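# Push the office chair fully under the desk

## Task

Get the office chair pushed completely under the desk so that it rests upright with every wheel on the floor. A chair that tips over or stays tilted counts as a failure, and a result that holds only because the robot is still pressing on it does not count.

## Robot and tools

Robot: a two-wheeled mobile base with a column, a tilting head and two six-joint arms (left and right), each ending in a two-finger gripper. With the arms folded it measures 0.73 m long, 0.62 m wide and 1.88 m tall, and its front sits 0.40 m ahead of the column. The base can drive straight and turn on the spot but cannot move sideways. The hands cannot reach the floor, since the lowest is about 0.47 m up.

Frames: the base frame has its origin on the floor under the column, midway between the drive wheels, with x forward, y to the left and z up. left_hand and right_hand are reported in this frame as the point where the fingers meet; the tips are 8 mm further out. The odometry frame is the base frame as it stood at the start. base_odometry counts only wheel turns, so slip looks like travel. Heading is positive to the left, between -3.142 and 3.142.

execute_actions: its argument actions is a list holding one action or none; an empty list just reports state and images. An action may contain base, joints, optional speeds, or base and joints together, and the parts start at once.
- base holds exactly one command, each an offset from where the base last reported itself. translate_m is a straight drive in metres, -3 to 3, positive forward. rotate_rad is a turn in radians, -3.2 to 3.2, positive to the left (counter-clockwise from above). A drive or turn needing more than 8.667 s at its top speed is refused.
- joints is a map from joint name to an absolute target. head_tilt_rad -0.61 to 1.308 (0 about level, positive looks down). left_joint1_rad to left_joint6_rad and right_joint1_rad to right_joint6_rad, in radians: joint1 -2.879 to 2.879, joint2 0 to 3.141, joint3 0 to 3.019, joint4 -1.692 to 1.57, joint5 -1.57 to 1.57 (positive swings the hand to the robot's right), joint6 -2.094 to 2.094 (positive rolls clockwise seen from behind). left_gripper_m and right_gripper_m are fingertip gaps in metres, 0 to 0.093. Joints left out keep their earlier target.
- speeds caps top speed for this action only: translate_m 0.05 to 0.8 m/s, rotate_rad 0.1 to 1 rad/s; the maximum is the default. It does not slow the arms.
- cameras picks the returned images: cam_head_left, cam_head_right, cam_left_wrist, cam_right_wrist, nav_camera, or all; omitted or null means all, [] means none. The pictures line lists them in image order. An unknown key, name or out-of-range value refuses the whole call and nothing moves.

wait: seconds from 0 to 10; commands nothing and returns the same state and images. zoom_image: camera plus region [x0, y0, x1, y1] in pixels of that camera's latest full image, top-left origin, at most 504 by 504. finished_scene: pass the scene number; it ends the scene for good and reports success, so call it only once the chair stays in place without the robot touching it.

Arm geometry (approximate): with joint1 at -1.57 (left) or 1.57 (right) and joints 5 and 6 at 0, an arm lies in a forward-pointing vertical plane 0.23 m beside the column. Let a = joint2 - 0.35, b = 1.05 + joint2 - joint3, c = b - joint4. The hand is then about 0.12 + 0.39 sin a + 0.38 cos b + 0.25 cos c m ahead and 1.46 + 0.39 cos a - 0.38 sin b - 0.25 sin c m up; c = 1.57 means fingers pointing down. Example: joints 2, 3, 4 = 0.93, 0.78, 0.14 give about 0.60 m ahead, 1.21 m up. Actual hands usually end a few cm lower and nearer the column. Small target changes (under about 0.03 rad, or 0.08 rad for joints 2 and 3) may not move a joint at all even when it reports done. For gentle contact, step about 0.05 rad per call from your last target.

Result lines: base_status and joint_status describe how the last action ended. done means on target (for the base: wheels turned the full amount, slip included). off_target means it stopped short and may still push. contact_stop (base only) means a wheel stalled on an obstacle; back off 0.05 m before retrying or turning. time_out means a limit ran out. joint command not followed, with a cause line, means a safety check withheld arm targets for nearing the other arm, the body or an object; back the moved joints off by at least 0.05 rad, or drive away. on_its_own reports uncommanded behaviour; held at gives the target a joint holds. turned_by_wheels versus turned_by_imu: a gap over about 4 % of the turn and at least 0.05 rad signals a collision or slip, and the heading is off by about that gap. base_tilt is in degrees, forward and right positive, each with up to about 1 degree of fixed bias; a drop of 0.5 degrees or more in forward tilt while moving means the robot is leaning back, so reverse 0.05 m. motor_effort gives left_wheel and right_wheel in percent (positive drives forward), peak in brackets; readings are noisy and biased. wheel_motors_off = 1 means the wheels are cut off. Joint torques and motor temperatures are also listed, per arm joint.

Hazards: pushing hard with the base for about 3 s cuts both wheel motors for 2 s, and the base will not hold position meanwhile. A desk top 0.30 to 1.20 m high can slide over the base housing and strike the column, making the wheels slip. A blocked arm keeps pushing and can overheat; at 85 °C a MOTOR HOT warning appears, and at 100 °C the arm goes limp and drops. Relieve it by sending its reported joint positions back as targets. Never let the arms hit or press on each other. Push the chair slowly so it neither tips nor is slammed, then release contact and check from the cameras that it stands level under the desk. The simulation keeps running while you think, with the last command held. Camera intrinsics and poses are given in the calibration block, in OpenCV conventions relative to the base frame.

Each tool is called by a JSON object that holds its "fn" and its "kwargs".

## Session

{"fn": "execute_actions", "kwargs": {"actions": []}}

Scene clock: 0.00 s.
Joint torques (N m, as the arm reports them, + toward a larger angle): no reading
Motor temperatures (°C, as the motors report them): left_arm=[27 27 25 26 24 26] | right_arm=[26 26 27 25 26 25]
base_odometry: x=+0.000 y=+0.000 heading=+0.000 (m, m, rad; odometry frame)
turned_by_wheels: +0.000 (rad since the last result)
turned_by_imu: +0.000 (rad since the last result)
base_tilt: forward=-0.6 right=+0.0 (deg)
base_status: not commanded
joint_positions: head_tilt_rad=+0.889 left_joint1_rad=-1.563 left_joint2_rad=+0.907 left_joint3_rad=+0.409 left_joint4_rad=-0.983 left_joint5_rad=-0.027 left_joint6_rad=-0.053 left_gripper_m=+0.094 right_joint1_rad=+1.586 right_joint2_rad=+0.871 right_joint3_rad=+0.406 right_joint4_rad=-0.927 right_joint5_rad=-0.045 right_joint6_rad=-0.062 right_gripper_m=+0.095
joint_status: not commanded
wheel_motors_off: 0
motor_effort: left_wheel=-1 right_wheel=+1 (%)
left_hand: x=+0.1376 y=+0.2307 z=+1.2588 quat_wxyz=(+0.460, +0.021, -0.887, -0.026) (m; base frame)
right_hand: x=+0.1514 y=-0.2146 z=+1.2494 quat_wxyz=(+0.420, +0.025, -0.907, -0.038) (m; base frame)
pictures: cam_head_left, cam_head_right, cam_left_wrist, cam_right_wrist, nav_camera
Images, in order (width x height): cam_head_left 896x504, cam_head_right 896x504, cam_left_wrist 504x504, cam_right_wrist 504x504, nav_camera 896x504.

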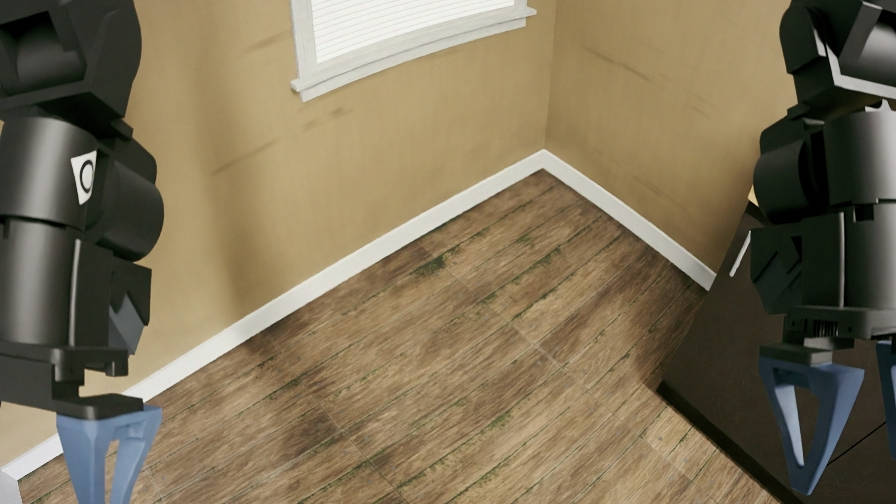

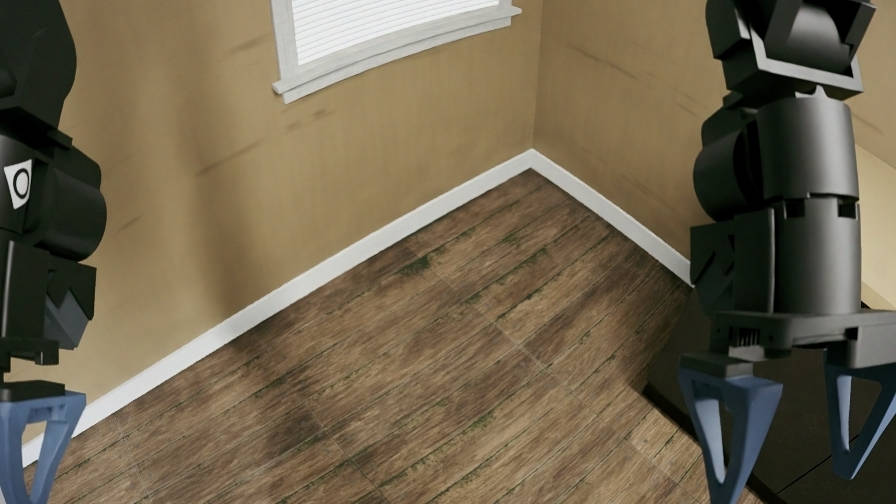

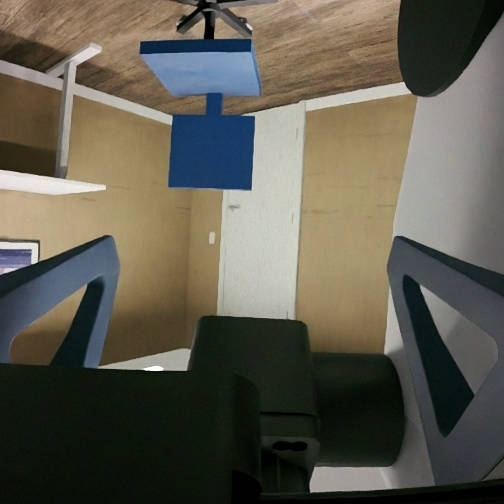

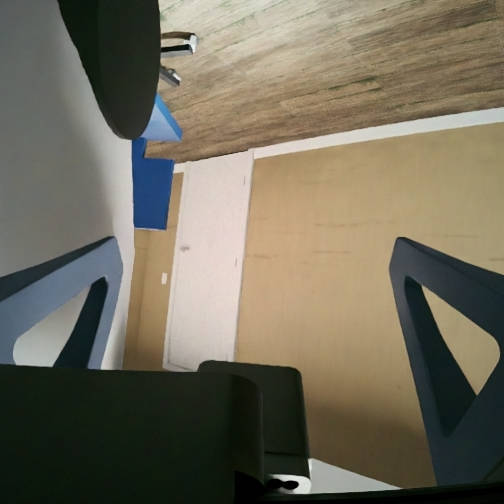

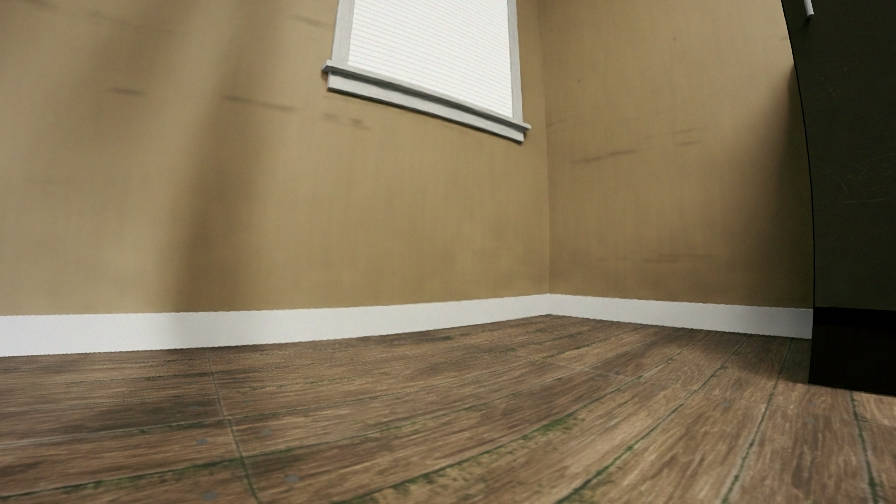

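{"fn": "execute_actions", "kwargs": {"actions": [{"base": {"rotate_rad": 2.6}, "joints": {"head_tilt_rad": 0.6}}]}}

Scene clock: 19.33 s.
Joint torques (N m, as the arm reports them, + toward a larger angle): left_arm=[-0.69 -7.23 -0.81 -0.81 -0.01 -0.03] | right_arm=[ 1.51 -4.48 -0.67 -1.39 -0.14 -0.15]
Motor temperatures (°C, as the motors report them): left_arm=[27 27 25 26 24 26] | right_arm=[26 26 27 26 26 25]
base_odometry: x=+0.000 y=+0.000 heading=+2.599 (m, m, rad; odometry frame)
turned_by_wheels: +2.599 (rad since the last result)
turned_by_imu: +2.599 (rad since the last result)
base_tilt: forward=-0.7 right=+0.0 (deg)
base_status: done
joint_positions: head_tilt_rad=+0.618 left_joint1_rad=-1.563 left_joint2_rad=+0.907 left_joint3_rad=+0.409 left_joint4_rad=-0.983 left_joint5_rad=-0.027 left_joint6_rad=-0.053 left_gripper_m=+0.094 right_joint1_rad=+1.586 right_joint2_rad=+0.871 right_joint3_rad=+0.407 right_joint4_rad=-0.927 right_joint5_rad=-0.045 right_joint6_rad=-0.062 right_gripper_m=+0.095
joint_status: all done
wheel_motors_off: 0
motor_effort: left_wheel=-2(32) right_wheel=+2(38) (%)
left_hand: x=+0.1376 y=+0.2307 z=+1.2588 quat_wxyz=(+0.460, +0.021, -0.887, -0.026) (m; base frame)
right_hand: x=+0.1520 y=-0.2146 z=+1.2492 quat_wxyz=(+0.419, +0.025, -0.907, -0.038) (m; base frame)
pictures: cam_head_left, cam_head_right, cam_left_wrist, cam_right_wrist, nav_camera
camera_calibration (this result's frames):
cam_head_left: T_world_to_cam=[[-0.0256574, -0.999652, 0.00615687, 0.0131751], [-0.533532, 0.00848488, -0.845737, 1.32911], [0.845391, -0.0249843, -0.533564, 0.697676], [0, 0, 0, 1]] pos_world=[0.119653, 0.0193241, 1.49625]
cam_head_right: T_world_to_cam=[[-0.0186831, -0.999806, -0.00629977, -0.0179233], [-0.514895, 0.0150224, -0.857122, 1.34137], [0.85705, -0.01277, -0.515075, 0.670687], [0, 0, 0, 1]] pos_world=[0.115519, -0.0295058, 1.49506]
cam_right_wrist: T_world_to_cam=[[0.00709903, -0.996189, -0.086934, -0.106081], [-0.0828349, -0.0872232, 0.992739, -1.24198], [-0.996538, 0.000153677, -0.0831384, 0.382324], [0, 0, 0, 1]] pos_world=[0.278874, -0.214065, 1.25553]
Images, in order (width x height): cam_head_left 896x504, cam_head_right 896x504, cam_left_wrist 504x504, cam_right_wrist 504x504, nav_camera 896x504.

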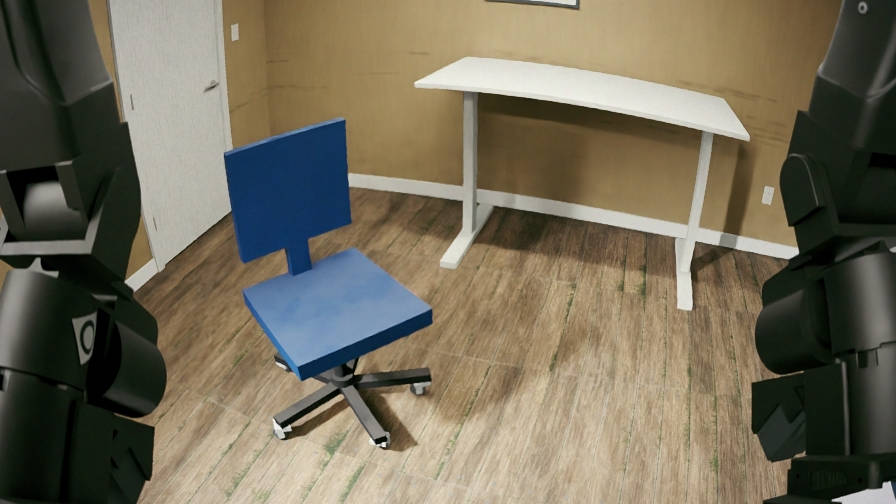

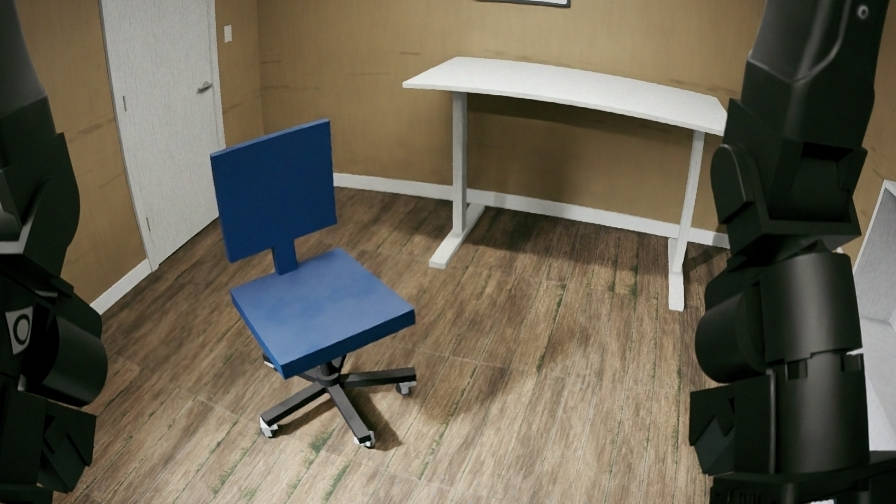

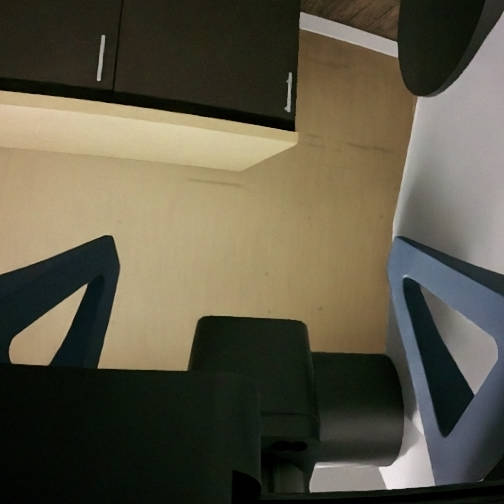

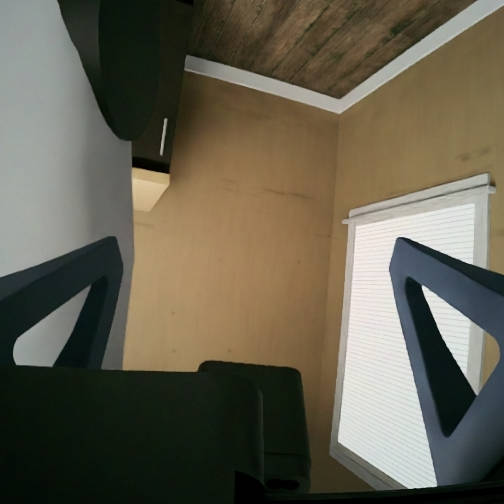

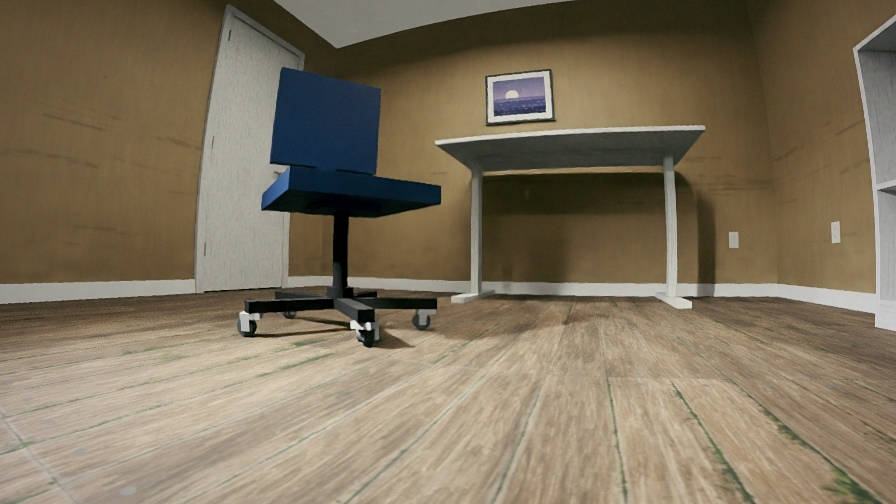

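{"fn": "execute_actions", "kwargs": {"actions": [{"base": {"rotate_rad": 0.73}}], "cameras": ["cam_head_left", "nav_camera"]}}

Scene clock: 141.33 s.
Joint torques (N m, as the arm reports them, + toward a larger angle): left_arm=[-0.92 -6.91 -0.82 -0.86 -0.04 -0.01] | right_arm=[ 1.64 -4.76 -0.86 -1.52 -0.14 -0.09]
Motor temperatures (°C, as the motors report them): left_arm=[27 28 25 26 24 26] | right_arm=[26 27 27 26 26 25]
base_odometry: x=+0.000 y=+0.000 heading=-2.954 (m, m, rad; odometry frame)
turned_by_wheels: +0.730 (rad since the last result)
turned_by_imu: +0.730 (rad since the last result)
base_tilt: forward=-0.6 right=+0.0 (deg)
base_status: done
joint_positions: head_tilt_rad=+0.618 left_joint1_rad=-1.563 left_joint2_rad=+0.907 left_joint3_rad=+0.409 left_joint4_rad=-0.983 left_joint5_rad=-0.027 left_joint6_rad=-0.053 left_gripper_m=+0.094 right_joint1_rad=+1.586 right_joint2_rad=+0.871 right_joint3_rad=+0.407 right_joint4_rad=-0.927 right_joint5_rad=-0.045 right_joint6_rad=-0.062 right_gripper_m=+0.095
joint_status: not commanded
wheel_motors_off: 0
motor_effort: left_wheel=-2(27) right_wheel=+2(28) (%)
left_hand: x=+0.1376 y=+0.2307 z=+1.2588 quat_wxyz=(+0.460, +0.021, -0.887, -0.026) (m; base frame)
right_hand: x=+0.1520 y=-0.2146 z=+1.2492 quat_wxyz=(+0.419, +0.025, -0.907, -0.038) (m; base frame)
pictures: cam_head_left, nav_camera
camera_calibration (this result's frames):
cam_head_left: T_world_to_cam=[[-0.0256576, -0.999652, 0.00615588, 0.0131766], [-0.533499, 0.00848488, -0.845758, 1.32914], [0.845411, -0.0249843, -0.533531, 0.697625], [0, 0, 0, 1]] pos_world=[0.119654, 0.0193241, 1.49626]
Images, in order (width x height): cam_head_left 896x504, nav_camera 896x504.

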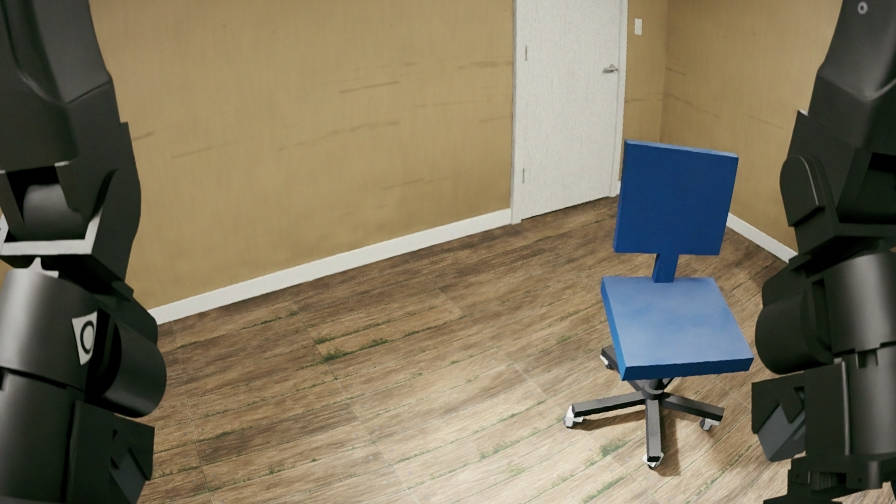

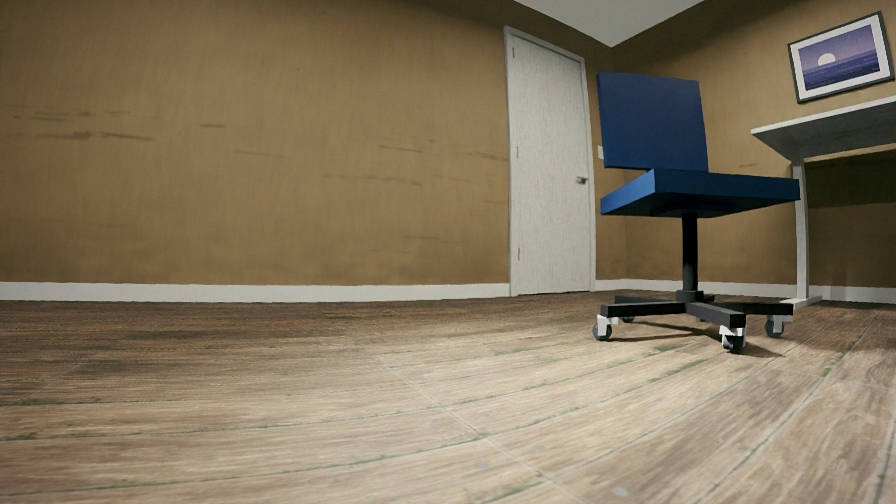

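{"fn": "execute_actions", "kwargs": {"actions": [{"base": {"translate_m": 1.83}}], "cameras": []}}

{"fn": "execute_actions", "kwargs": {"actions": [{"base": {"rotate_rad": -1.06}, "joints": {"head_tilt_rad": 0.8}}], "cameras": ["cam_head_left", "nav_camera"]}}

Scene clock: 153.20 s.
Joint torques (N m, as the arm reports them, + toward a larger angle): left_arm=[-0.72 -7.08 -0.89 -0.78 -0.04  0.01] | right_arm=[ 1.09 -5.13 -0.89 -1.59 -0.18 -0.14]
Motor temperatures (°C, as the motors report them): left_arm=[27 28 25 26 24 26] | right_arm=[26 27 27 26 26 25]
base_odometry: x=-1.798 y=-0.341 heading=-2.954 (m, m, rad; odometry frame)
turned_by_wheels: +0.000 (rad since the last result)
turned_by_imu: +0.005 (rad since the last result)
base_tilt: forward=-0.6 right=-0.1 (deg)
base_status: done
joint_positions: head_tilt_rad=+0.617 left_joint1_rad=-1.563 left_joint2_rad=+0.907 left_joint3_rad=+0.410 left_joint4_rad=-0.983 left_joint5_rad=-0.027 left_joint6_rad=-0.053 left_gripper_m=+0.094 right_joint1_rad=+1.586 right_joint2_rad=+0.871 right_joint3_rad=+0.407 right_joint4_rad=-0.927 right_joint5_rad=-0.045 right_joint6_rad=-0.062 right_gripper_m=+0.095
joint_status: not commanded
wheel_motors_off: 0
motor_effort: left_wheel=+0(44) right_wheel=+0(56) (%)
left_hand: x=+0.1378 y=+0.2307 z=+1.2587 quat_wxyz=(+0.459, +0.021, -0.888, -0.026) (m; base frame)
right_hand: x=+0.1522 y=-0.2146 z=+1.2492 quat_wxyz=(+0.419, +0.025, -0.907, -0.038) (m; base frame)
pictures: none
No camera images: the call's "cameras" was empty. Leave "cameras" out to get every camera's image.

Scene clock: 155.57 s.
Joint torques (N m, as the arm reports them, + toward a larger angle): left_arm=[-1.02 -7.09 -0.9  -0.79 -0.03 -0.02] | right_arm=[ 0.87 -4.81 -0.8  -1.61 -0.12 -0.09]
Motor temperatures (°C, as the motors report them): left_arm=[27 28 25 26 24 26] | right_arm=[26 27 27 26 26 25]
base_odometry: x=-1.798 y=-0.341 heading=+2.270 (m, m, rad; odometry frame)
turned_by_wheels: -1.059 (rad since the last result)
turned_by_imu: -1.058 (rad since the last result)
base_tilt: forward=-0.6 right=-0.1 (deg)
base_status: done
joint_positions: head_tilt_rad=+0.802 left_joint1_rad=-1.563 left_joint2_rad=+0.907 left_joint3_rad=+0.410 left_joint4_rad=-0.983 left_joint5_rad=-0.027 left_joint6_rad=-0.053 left_gripper_m=+0.094 right_joint1_rad=+1.586 right_joint2_rad=+0.871 right_joint3_rad=+0.407 right_joint4_rad=-0.927 right_joint5_rad=-0.045 right_joint6_rad=-0.062 right_gripper_m=+0.095
joint_status: all done
wheel_motors_off: 0
motor_effort: left_wheel=+2(31) right_wheel=-2(40) (%)
left_hand: x=+0.1378 y=+0.2307 z=+1.2587 quat_wxyz=(+0.459, +0.021, -0.888, -0.026) (m; base frame)
right_hand: x=+0.1524 y=-0.2146 z=+1.2491 quat_wxyz=(+0.419, +0.025, -0.907, -0.038) (m; base frame)
pictures: cam_head_left, nav_camera
camera_calibration (this result's frames):
cam_head_left: T_world_to_cam=[[-0.0240955, -0.999652, 0.0107523, 0.00601998], [-0.679418, 0.00848488, -0.733703, 1.16387], [0.733356, -0.0249843, -0.679386, 0.927844], [0, 0, 0, 1]] pos_world=[0.110461, 0.0193241, 1.48423]
Images, in order (width x height): cam_head_left 896x504, nav_camera 896x504.

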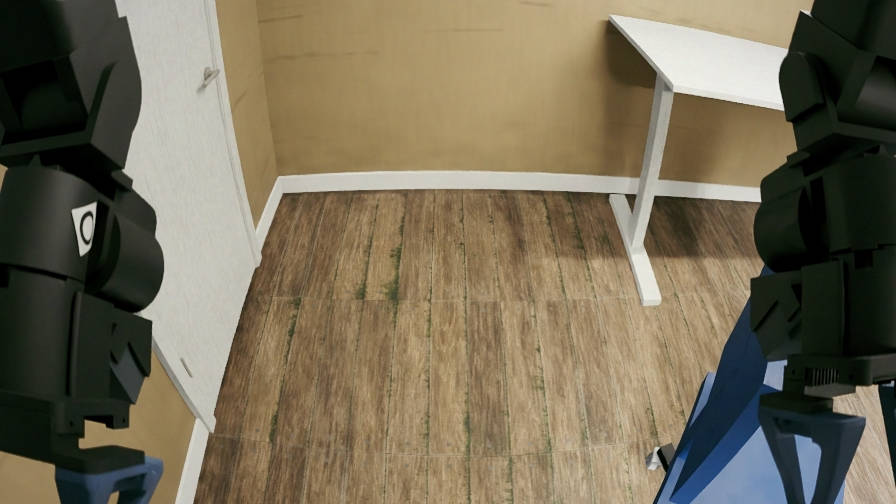

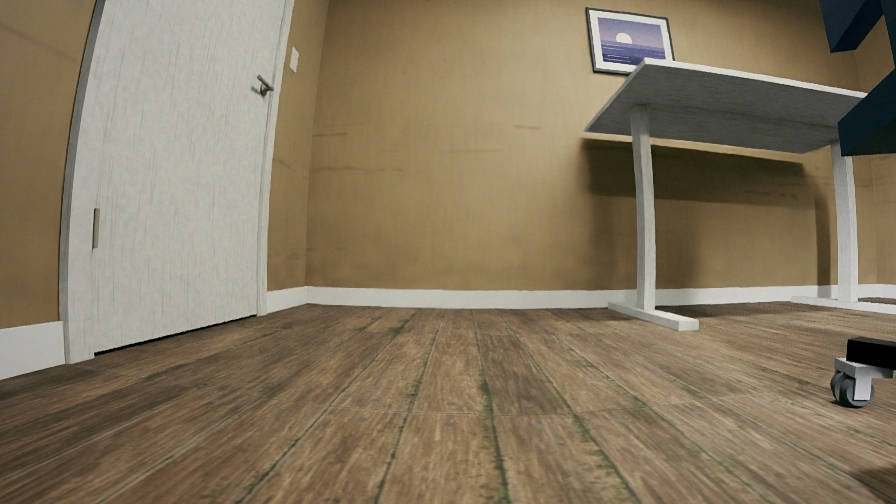

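{"fn": "execute_actions", "kwargs": {"actions": [{"base": {"translate_m": 0.99}, "joints": {"left_joint1_rad": -1.71, "left_joint2_rad": 1.33, "left_joint3_rad": 1.23, "left_joint4_rad": -0.42, "left_joint5_rad": 0, "left_joint6_rad": -1.64, "right_joint1_rad": 1.71, "right_joint2_rad": 1.33, "right_joint3_rad": 1.23, "right_joint4_rad": -0.42, "right_joint5_rad": 0, "right_joint6_rad": 1.64}}], "cameras": ["cam_head_left"]}}

Scene clock: 173.33 s.
Joint torques (N m, as the arm reports them, + toward a larger angle): left_arm=[ -2.05 -17.22   4.09   1.06   0.08  -0.12] | right_arm=[  3.41 -14.31   3.94   0.59  -0.1   -0.01]
Motor temperatures (°C, as the motors report them): left_arm=[27 28 26 26 24 26] | right_arm=[26 27 28 26 26 25]
base_odometry: x=-2.435 y=+0.417 heading=+2.270 (m, m, rad; odometry frame)
turned_by_wheels: +0.000 (rad since the last result)
turned_by_imu: +0.003 (rad since the last result)
base_tilt: forward=-0.7 right=+0.0 (deg)
base_status: done
joint_positions: head_tilt_rad=+0.803 left_joint1_rad=-1.709 left_joint2_rad=+1.327 left_joint3_rad=+1.221 left_joint4_rad=-0.426 left_joint5_rad=-0.003 left_joint6_rad=-1.630 left_gripper_m=+0.094 right_joint1_rad=+1.708 right_joint2_rad=+1.331 right_joint3_rad=+1.223 right_joint4_rad=-0.429 right_joint5_rad=-0.001 right_joint6_rad=+1.631 right_gripper_m=+0.095
joint_status: all done
wheel_motors_off: 0
motor_effort: left_wheel=-1(54) right_wheel=+0(46) (%)
left_hand: x=+0.5941 y=+0.1437 z=+1.0804 quat_wxyz=(+0.045, +0.702, -0.709, +0.038) (m; base frame)
right_hand: x=+0.5926 y=-0.1447 z=+1.0784 quat_wxyz=(+0.048, -0.703, -0.709, -0.036) (m; base frame)
pictures: cam_head_left
camera_calibration (this result's frames):
cam_head_left: T_world_to_cam=[[-0.0240862, -0.999652, 0.0107733, 0.00598718], [-0.680057, 0.00848488, -0.73311, 1.16299], [0.732764, -0.0249843, -0.680025, 0.928857], [0, 0, 0, 1]] pos_world=[0.110412, 0.0193241, 1.48418]
Images, in order (width x height): cam_head_left 896x504.

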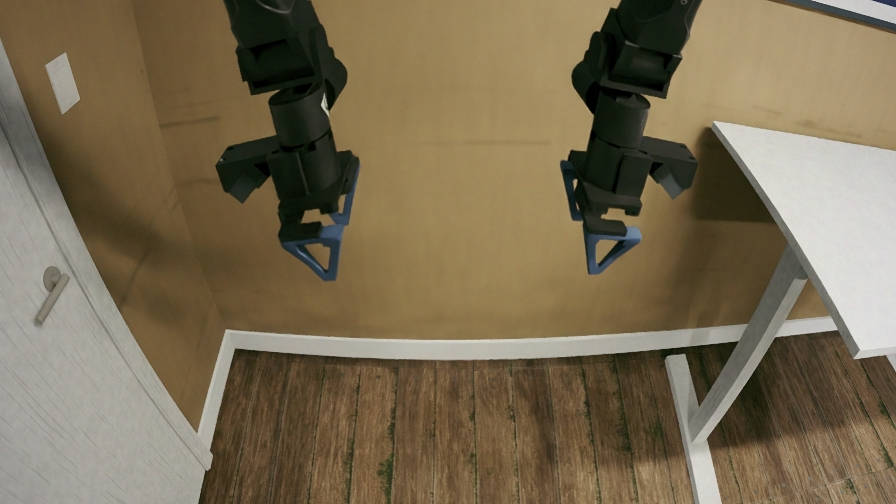

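{"fn": "execute_actions", "kwargs": {"actions": [{"base": {"rotate_rad": -2.22}}]}}

Scene clock: 180.20 s.
Joint torques (N m, as the arm reports them, + toward a larger angle): left_arm=[ -1.98 -17.03   4.15   1.     0.08  -0.1 ] | right_arm=[  2.75 -14.04   3.89   0.69  -0.03  -0.01]
Motor temperatures (°C, as the motors report them): left_arm=[27 29 26 26 24 26] | right_arm=[26 28 28 26 26 25]
base_odometry: x=-2.435 y=+0.417 heading=+0.050 (m, m, rad; odometry frame)
turned_by_wheels: -2.220 (rad since the last result)
turned_by_imu: -2.217 (rad since the last result)
base_tilt: forward=-0.6 right=+0.1 (deg)
base_status: done
joint_positions: head_tilt_rad=+0.803 left_joint1_rad=-1.709 left_joint2_rad=+1.327 left_joint3_rad=+1.221 left_joint4_rad=-0.426 left_joint5_rad=-0.003 left_joint6_rad=-1.630 left_gripper_m=+0.094 right_joint1_rad=+1.708 right_joint2_rad=+1.331 right_joint3_rad=+1.223 right_joint4_rad=-0.429 right_joint5_rad=-0.001 right_joint6_rad=+1.631 right_gripper_m=+0.095
joint_status: not commanded
wheel_motors_off: 0
motor_effort: left_wheel=+2(38) right_wheel=-2(42) (%)
left_hand: x=+0.5941 y=+0.1437 z=+1.0804 quat_wxyz=(+0.045, +0.702, -0.709, +0.038) (m; base frame)
right_hand: x=+0.5926 y=-0.1447 z=+1.0783 quat_wxyz=(+0.048, -0.703, -0.709, -0.036) (m; base frame)
pictures: cam_head_left, cam_head_right, cam_left_wrist, cam_right_wrist, nav_camera
camera_calibration (this result's frames):
cam_head_left: T_world_to_cam=[[-0.0240862, -0.999652, 0.0107733, 0.00598717], [-0.680057, 0.00848488, -0.73311, 1.16299], [0.732763, -0.0249843, -0.680025, 0.928857], [0, 0, 0, 1]] pos_world=[0.110412, 0.0193241, 1.48418]
cam_head_right: T_world_to_cam=[[-0.0195233, -0.999806, -0.00275401, -0.0233417], [-0.663833, 0.0150224, -0.74773, 1.18036], [0.747626, -0.01277, -0.663998, 0.905498], [0, 0, 0, 1]] pos_world=[0.10613, -0.0295058, 1.48377]
cam_left_wrist: T_world_to_cam=[[0.999884, 0.00798631, -0.0129613, -0.579241], [0.0146866, -0.730252, 0.68302, -0.636708], [-0.00401022, -0.683131, -0.730285, 1.01527], [0, 0, 0, 1]] pos_world=[0.592596, 0.233235, 1.16882]
cam_right_wrist: T_world_to_cam=[[-0.999905, -0.00386735, 0.0132371, 0.577941], [0.00606899, 0.738519, 0.674206, -0.619422], [-0.0123832, 0.674222, -0.738425, 1.02817], [0, 0, 0, 1]] pos_world=[0.594377, -0.233524, 1.16919]
Images, in order (width x height): cam_head_left 896x504, cam_head_right 896x504, cam_left_wrist 504x504, cam_right_wrist 504x504, nav_camera 896x504.

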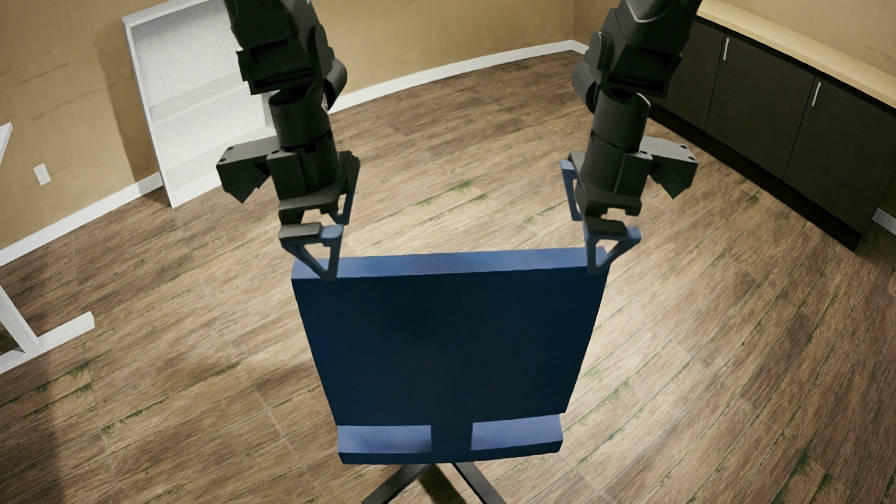

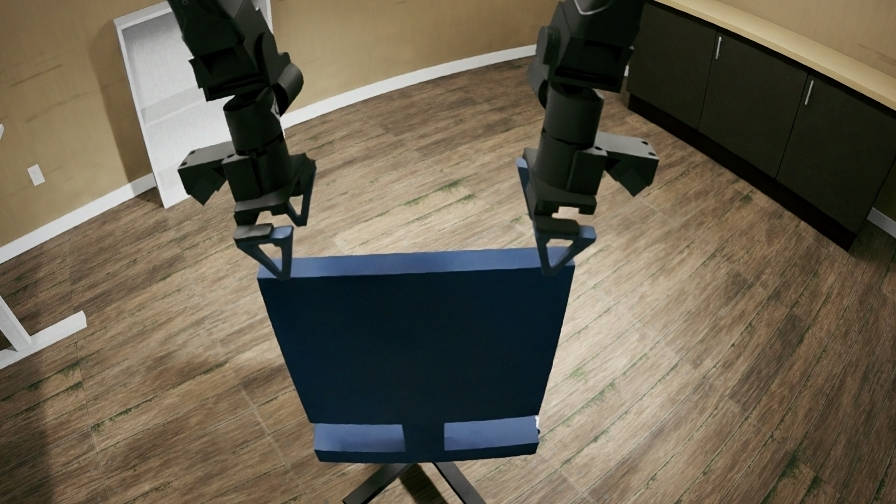

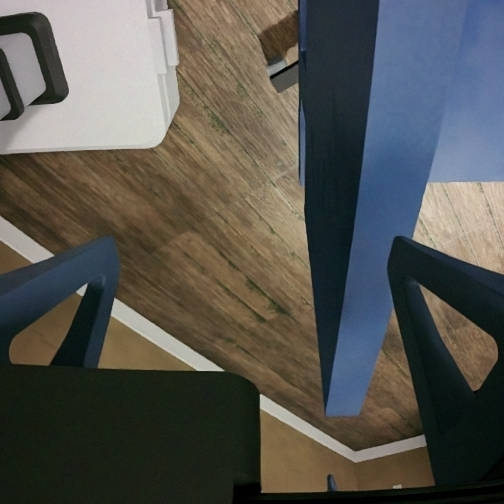

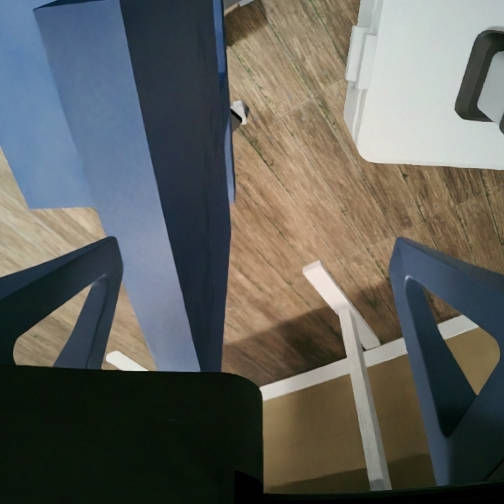

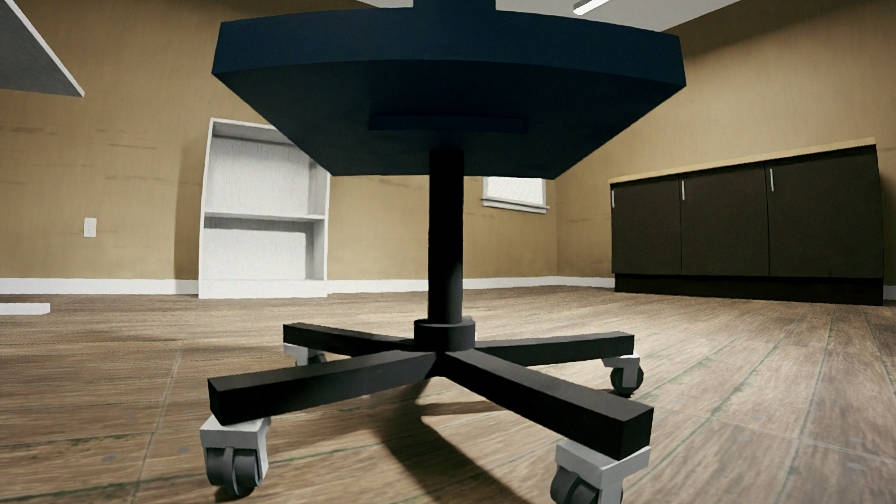

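{"fn": "execute_actions", "kwargs": {"actions": [{"base": {"translate_m": 0.08}}], "cameras": []}}

{"fn": "execute_actions", "kwargs": {"actions": [{"joints": {"left_joint2_rad": 1.56, "left_joint3_rad": 1.36, "left_joint4_rad": -0.32, "right_joint2_rad": 1.56, "right_joint3_rad": 1.36, "right_joint4_rad": -0.32}}], "cameras": ["cam_head_left", "cam_left_wrist", "cam_right_wrist"]}}

Scene clock: 210.23 s.
Joint torques (N m, as the arm reports them, + toward a larger angle): left_arm=[ -1.96 -16.79   3.81   0.88   0.06  -0.13] | right_arm=[  2.55 -13.61   3.85   0.63  -0.09  -0.01]
Motor temperatures (°C, as the motors report them): left_arm=[27 30 26 26 24 26] | right_arm=[26 30 28 26 26 25]
base_odometry: x=-2.355 y=+0.421 heading=+0.050 (m, m, rad; odometry frame)
turned_by_wheels: +0.000 (rad since the last result)
turned_by_imu: +0.000 (rad since the last result)
base_tilt: forward=-0.6 right=+0.0 (deg)
base_status: done
joint_positions: head_tilt_rad=+0.803 left_joint1_rad=-1.709 left_joint2_rad=+1.327 left_joint3_rad=+1.225 left_joint4_rad=-0.426 left_joint5_rad=-0.003 left_joint6_rad=-1.630 left_gripper_m=+0.094 right_joint1_rad=+1.708 right_joint2_rad=+1.330 right_joint3_rad=+1.224 right_joint4_rad=-0.429 right_joint5_rad=-0.001 right_joint6_rad=+1.631 right_gripper_m=+0.095
joint_status: not commanded
wheel_motors_off: 0
motor_effort: left_wheel=+1(52) right_wheel=+1(45) (%)
left_hand: x=+0.5961 y=+0.1436 z=+1.0809 quat_wxyz=(+0.044, +0.702, -0.709, +0.039) (m; base frame)
right_hand: x=+0.5934 y=-0.1447 z=+1.0788 quat_wxyz=(+0.047, -0.703, -0.709, -0.037) (m; base frame)
pictures: none
No camera images: the call's "cameras" was empty. Leave "cameras" out to get every camera's image.

Scene clock: 211.43 s.
Joint torques (N m, as the arm reports them, + toward a larger angle): left_arm=[ -3.01 -18.89   3.18   1.05   0.06  -0.12] | right_arm=[  3.11 -14.83   3.54   0.29  -0.06  -0.03]
Motor temperatures (°C, as the motors report them): left_arm=[27 30 26 26 24 26] | right_arm=[26 30 28 26 26 25]
base_odometry: x=-2.355 y=+0.421 heading=+0.050 (m, m, rad; odometry frame)
turned_by_wheels: +0.000 (rad since the last result)
turned_by_imu: +0.000 (rad since the last result)
base_tilt: forward=-0.6 right=-0.1 (deg)
base_status: not commanded
joint_positions: head_tilt_rad=+0.803 left_joint1_rad=-1.709 left_joint2_rad=+1.574 left_joint3_rad=+1.352 left_joint4_rad=-0.322 left_joint5_rad=-0.003 left_joint6_rad=-1.631 left_gripper_m=+0.094 right_joint1_rad=+1.708 right_joint2_rad=+1.566 right_joint3_rad=+1.348 right_joint4_rad=-0.323 right_joint5_rad=-0.001 right_joint6_rad=+1.631 right_gripper_m=+0.095
joint_status: all done
wheel_motors_off: 0
motor_effort: left_wheel=+1(4) right_wheel=+1(2) (%)
left_hand: x=+0.5914 y=+0.1319 z=+0.9807 quat_wxyz=(+0.049, +0.702, -0.710, +0.033) (m; base frame)
right_hand: x=+0.5927 y=-0.1334 z=+0.9839 quat_wxyz=(+0.049, -0.703, -0.709, -0.035) (m; base frame)
pictures: cam_head_left, cam_left_wrist, cam_right_wrist
camera_calibration (this result's frames):
cam_head_left: T_world_to_cam=[[-0.0240848, -0.999652, 0.0107763, 0.00598248], [-0.680149, 0.00848488, -0.733025, 1.16287], [0.732679, -0.0249843, -0.680116, 0.929002], [0, 0, 0, 1]] pos_world=[0.110406, 0.0193241, 1.48417]
cam_left_wrist: T_world_to_cam=[[0.999633, 0.00678602, -0.0262194, -0.564398], [0.0228524, -0.730909, 0.682092, -0.581079], [-0.0145353, -0.682441, -0.730796, 0.941017], [0, 0, 0, 1]] pos_world=[0.591148, 0.221303, 1.06924]
cam_right_wrist: T_world_to_cam=[[-0.999847, -0.00393659, 0.0170616, 0.5755], [0.00859252, 0.7387, 0.673979, -0.565327], [-0.0152566, 0.674023, -0.738553, 0.952586], [0, 0, 0, 1]] pos_world=[0.594802, -0.222192, 1.07474]
Images, in order (width x height): cam_head_left 896x504, cam_left_wrist 504x504, cam_right_wrist 504x504.

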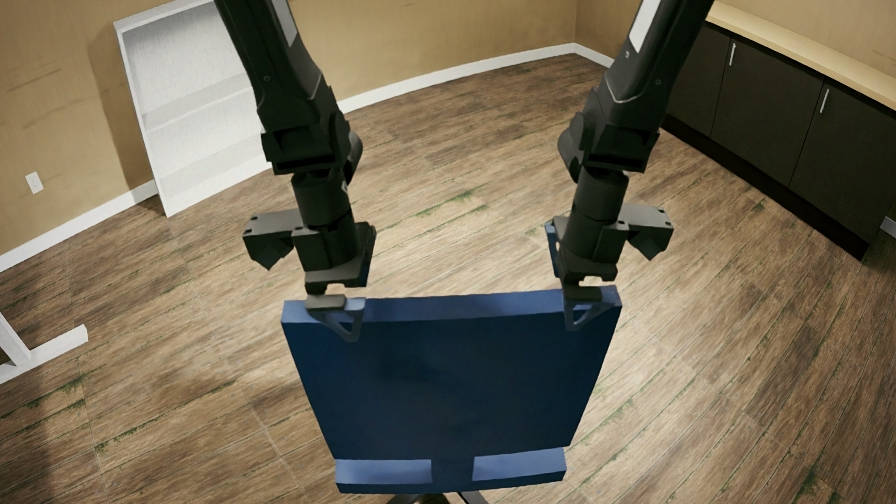

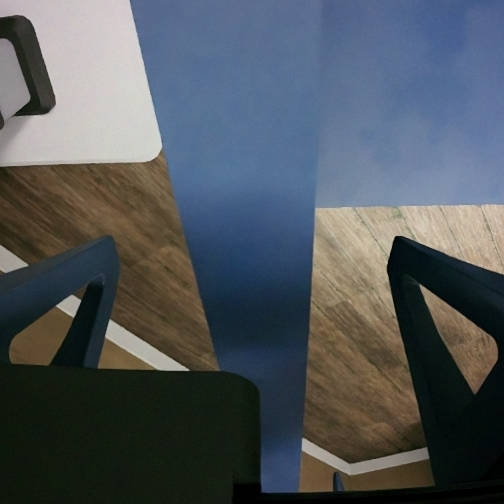

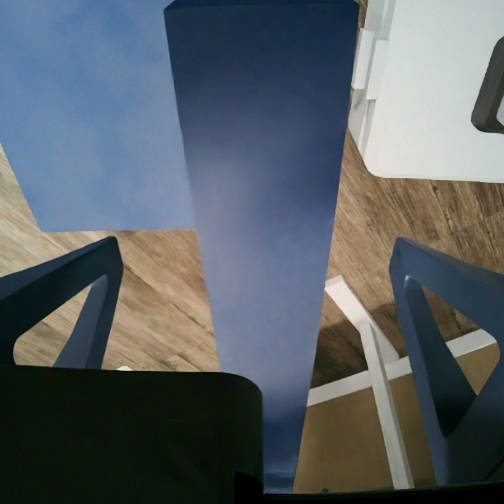

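{"fn": "execute_actions", "kwargs": {"actions": [{"joints": {"left_joint2_rad": 1.68, "left_joint3_rad": 1.44, "left_joint4_rad": -0.27, "right_joint2_rad": 1.68, "right_joint3_rad": 1.44, "right_joint4_rad": -0.27}}], "cameras": ["cam_head_left", "cam_left_wrist", "cam_right_wrist"]}}

Scene clock: 217.00 s.
Joint torques (N m, as the arm reports them, + toward a larger angle): left_arm=[ -3.02 -18.72   3.06   1.2    0.05  -0.1 ] | right_arm=[  3.84 -14.76   2.98   0.68  -0.08   0.03]
Motor temperatures (°C, as the motors report them): left_arm=[27 31 26 26 24 26] | right_arm=[26 30 28 26 26 25]
base_odometry: x=-2.355 y=+0.421 heading=+0.050 (m, m, rad; odometry frame)
turned_by_wheels: +0.000 (rad since the last result)
turned_by_imu: +0.000 (rad since the last result)
base_tilt: forward=-0.7 right=+0.0 (deg)
base_status: not commanded
joint_positions: head_tilt_rad=+0.803 left_joint1_rad=-1.709 left_joint2_rad=+1.686 left_joint3_rad=+1.430 left_joint4_rad=-0.280 left_joint5_rad=-0.002 left_joint6_rad=-1.632 left_gripper_m=+0.094 right_joint1_rad=+1.708 right_joint2_rad=+1.671 right_joint3_rad=+1.431 right_joint4_rad=-0.284 right_joint5_rad=-0.001 right_joint6_rad=+1.631 right_gripper_m=+0.095
joint_status: all done
wheel_motors_off: 0
motor_effort: left_wheel=+1(2) right_wheel=+1(2) (%)
left_hand: x=+0.5924 y=+0.1263 z=+0.9358 quat_wxyz=(+0.047, +0.703, -0.709, +0.035) (m; base frame)
right_hand: x=+0.6005 y=-0.1279 z=+0.9430 quat_wxyz=(+0.044, -0.703, -0.709, -0.041) (m; base frame)
pictures: cam_head_left, cam_left_wrist, cam_right_wrist
camera_calibration (this result's frames):
cam_head_left: T_world_to_cam=[[-0.0240848, -0.999652, 0.0107763, 0.00598248], [-0.680149, 0.00848488, -0.733025, 1.16287], [0.732679, -0.0249843, -0.680116, 0.929002], [0, 0, 0, 1]] pos_world=[0.110406, 0.0193241, 1.48417]
cam_left_wrist: T_world_to_cam=[[0.999781, 0.00839565, -0.0191652, -0.573525], [0.0192228, -0.730284, 0.682873, -0.553194], [-0.00826289, -0.683092, -0.730286, 0.900292], [0, 0, 0, 1]] pos_world=[0.591473, 0.215809, 1.02424]
cam_right_wrist: T_world_to_cam=[[-0.999997, -0.00233803, 0.000411846, 0.599962], [-0.00144661, 0.73766, 0.675171, -0.537136], [-0.00188237, 0.675169, -0.737661, 0.910098], [0, 0, 0, 1]] pos_world=[0.600897, -0.216844, 1.03376]
Images, in order (width x height): cam_head_left 896x504, cam_left_wrist 504x504, cam_right_wrist 504x504.

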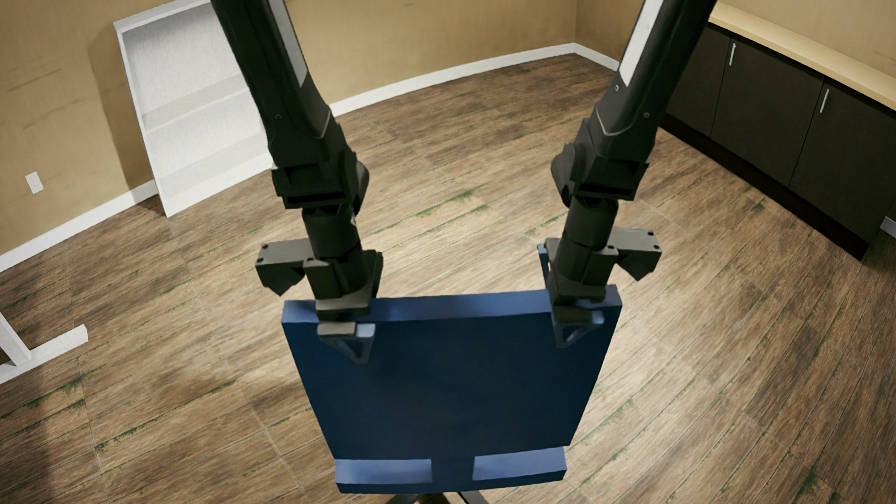

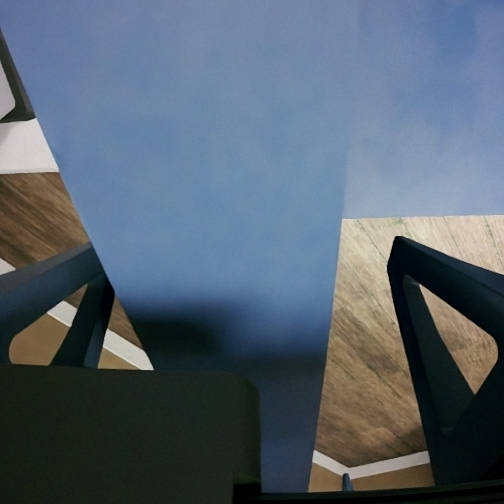

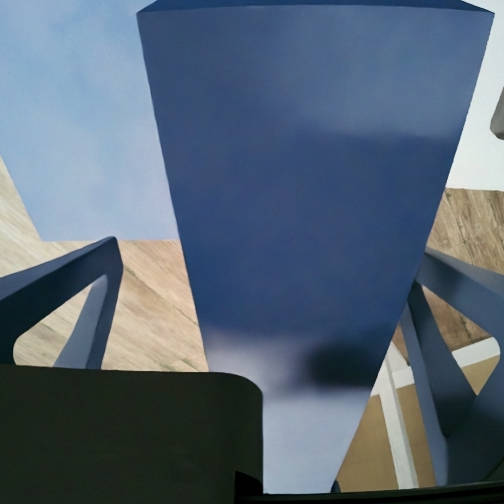

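{"fn": "execute_actions", "kwargs": {"actions": [{"joints": {"left_gripper_m": 0.03, "right_gripper_m": 0.03}}], "cameras": ["cam_head_left"]}}

Scene clock: 223.47 s.
Joint torques (N m, as the arm reports them, + toward a larger angle): left_arm=[ -3.39 -19.14   3.38   0.9   -0.05   0.19] | right_arm=[  3.73 -14.56   3.78   0.75   0.02   0.06]
Motor temperatures (°C, as the motors report them): left_arm=[27 31 26 26 24 26] | right_arm=[26 30 28 26 26 25]
base_odometry: x=-2.355 y=+0.421 heading=+0.050 (m, m, rad; odometry frame)
turned_by_wheels: +0.000 (rad since the last result)
turned_by_imu: +0.000 (rad since the last result)
base_tilt: forward=-0.7 right=+0.0 (deg)
base_status: not commanded
joint_positions: head_tilt_rad=+0.803 left_joint1_rad=-1.709 left_joint2_rad=+1.686 left_joint3_rad=+1.427 left_joint4_rad=-0.276 left_joint5_rad=+0.000 left_joint6_rad=-1.661 left_gripper_m=+0.040 right_joint1_rad=+1.708 right_joint2_rad=+1.673 right_joint3_rad=+1.419 right_joint4_rad=-0.285 right_joint5_rad=-0.002 right_joint6_rad=+1.627 right_gripper_m=+0.040
joint_status: left_gripper_m off_target (ended at +0.040, target +0.030); right_gripper_m off_target (ended at +0.040, target +0.030)
wheel_motors_off: 0
motor_effort: left_wheel=+5(6) right_wheel=+2(3) (%)
left_hand: x=+0.5918 y=+0.1262 z=+0.9355 quat_wxyz=(+0.048, +0.713, -0.699, +0.036) (m; base frame)
right_hand: x=+0.5922 y=-0.1278 z=+0.9411 quat_wxyz=(+0.049, -0.701, -0.711, -0.036) (m; base frame)
pictures: cam_head_left
camera_calibration (this result's frames):
cam_head_left: T_world_to_cam=[[-0.0240848, -0.999652, 0.0107763, 0.00598248], [-0.680149, 0.00848488, -0.733025, 1.16287], [0.732679, -0.0249843, -0.680116, 0.929002], [0, 0, 0, 1]] pos_world=[0.110406, 0.0193241, 1.48417]
Images, in order (width x height): cam_head_left 896x504.

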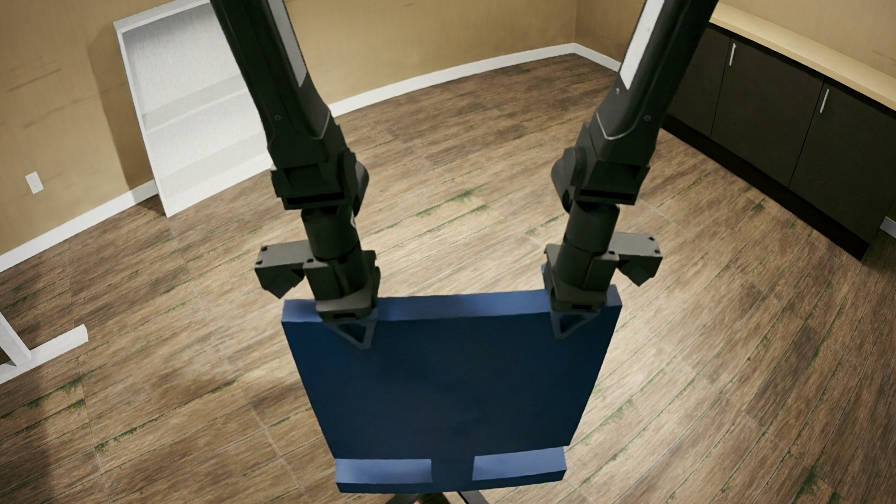

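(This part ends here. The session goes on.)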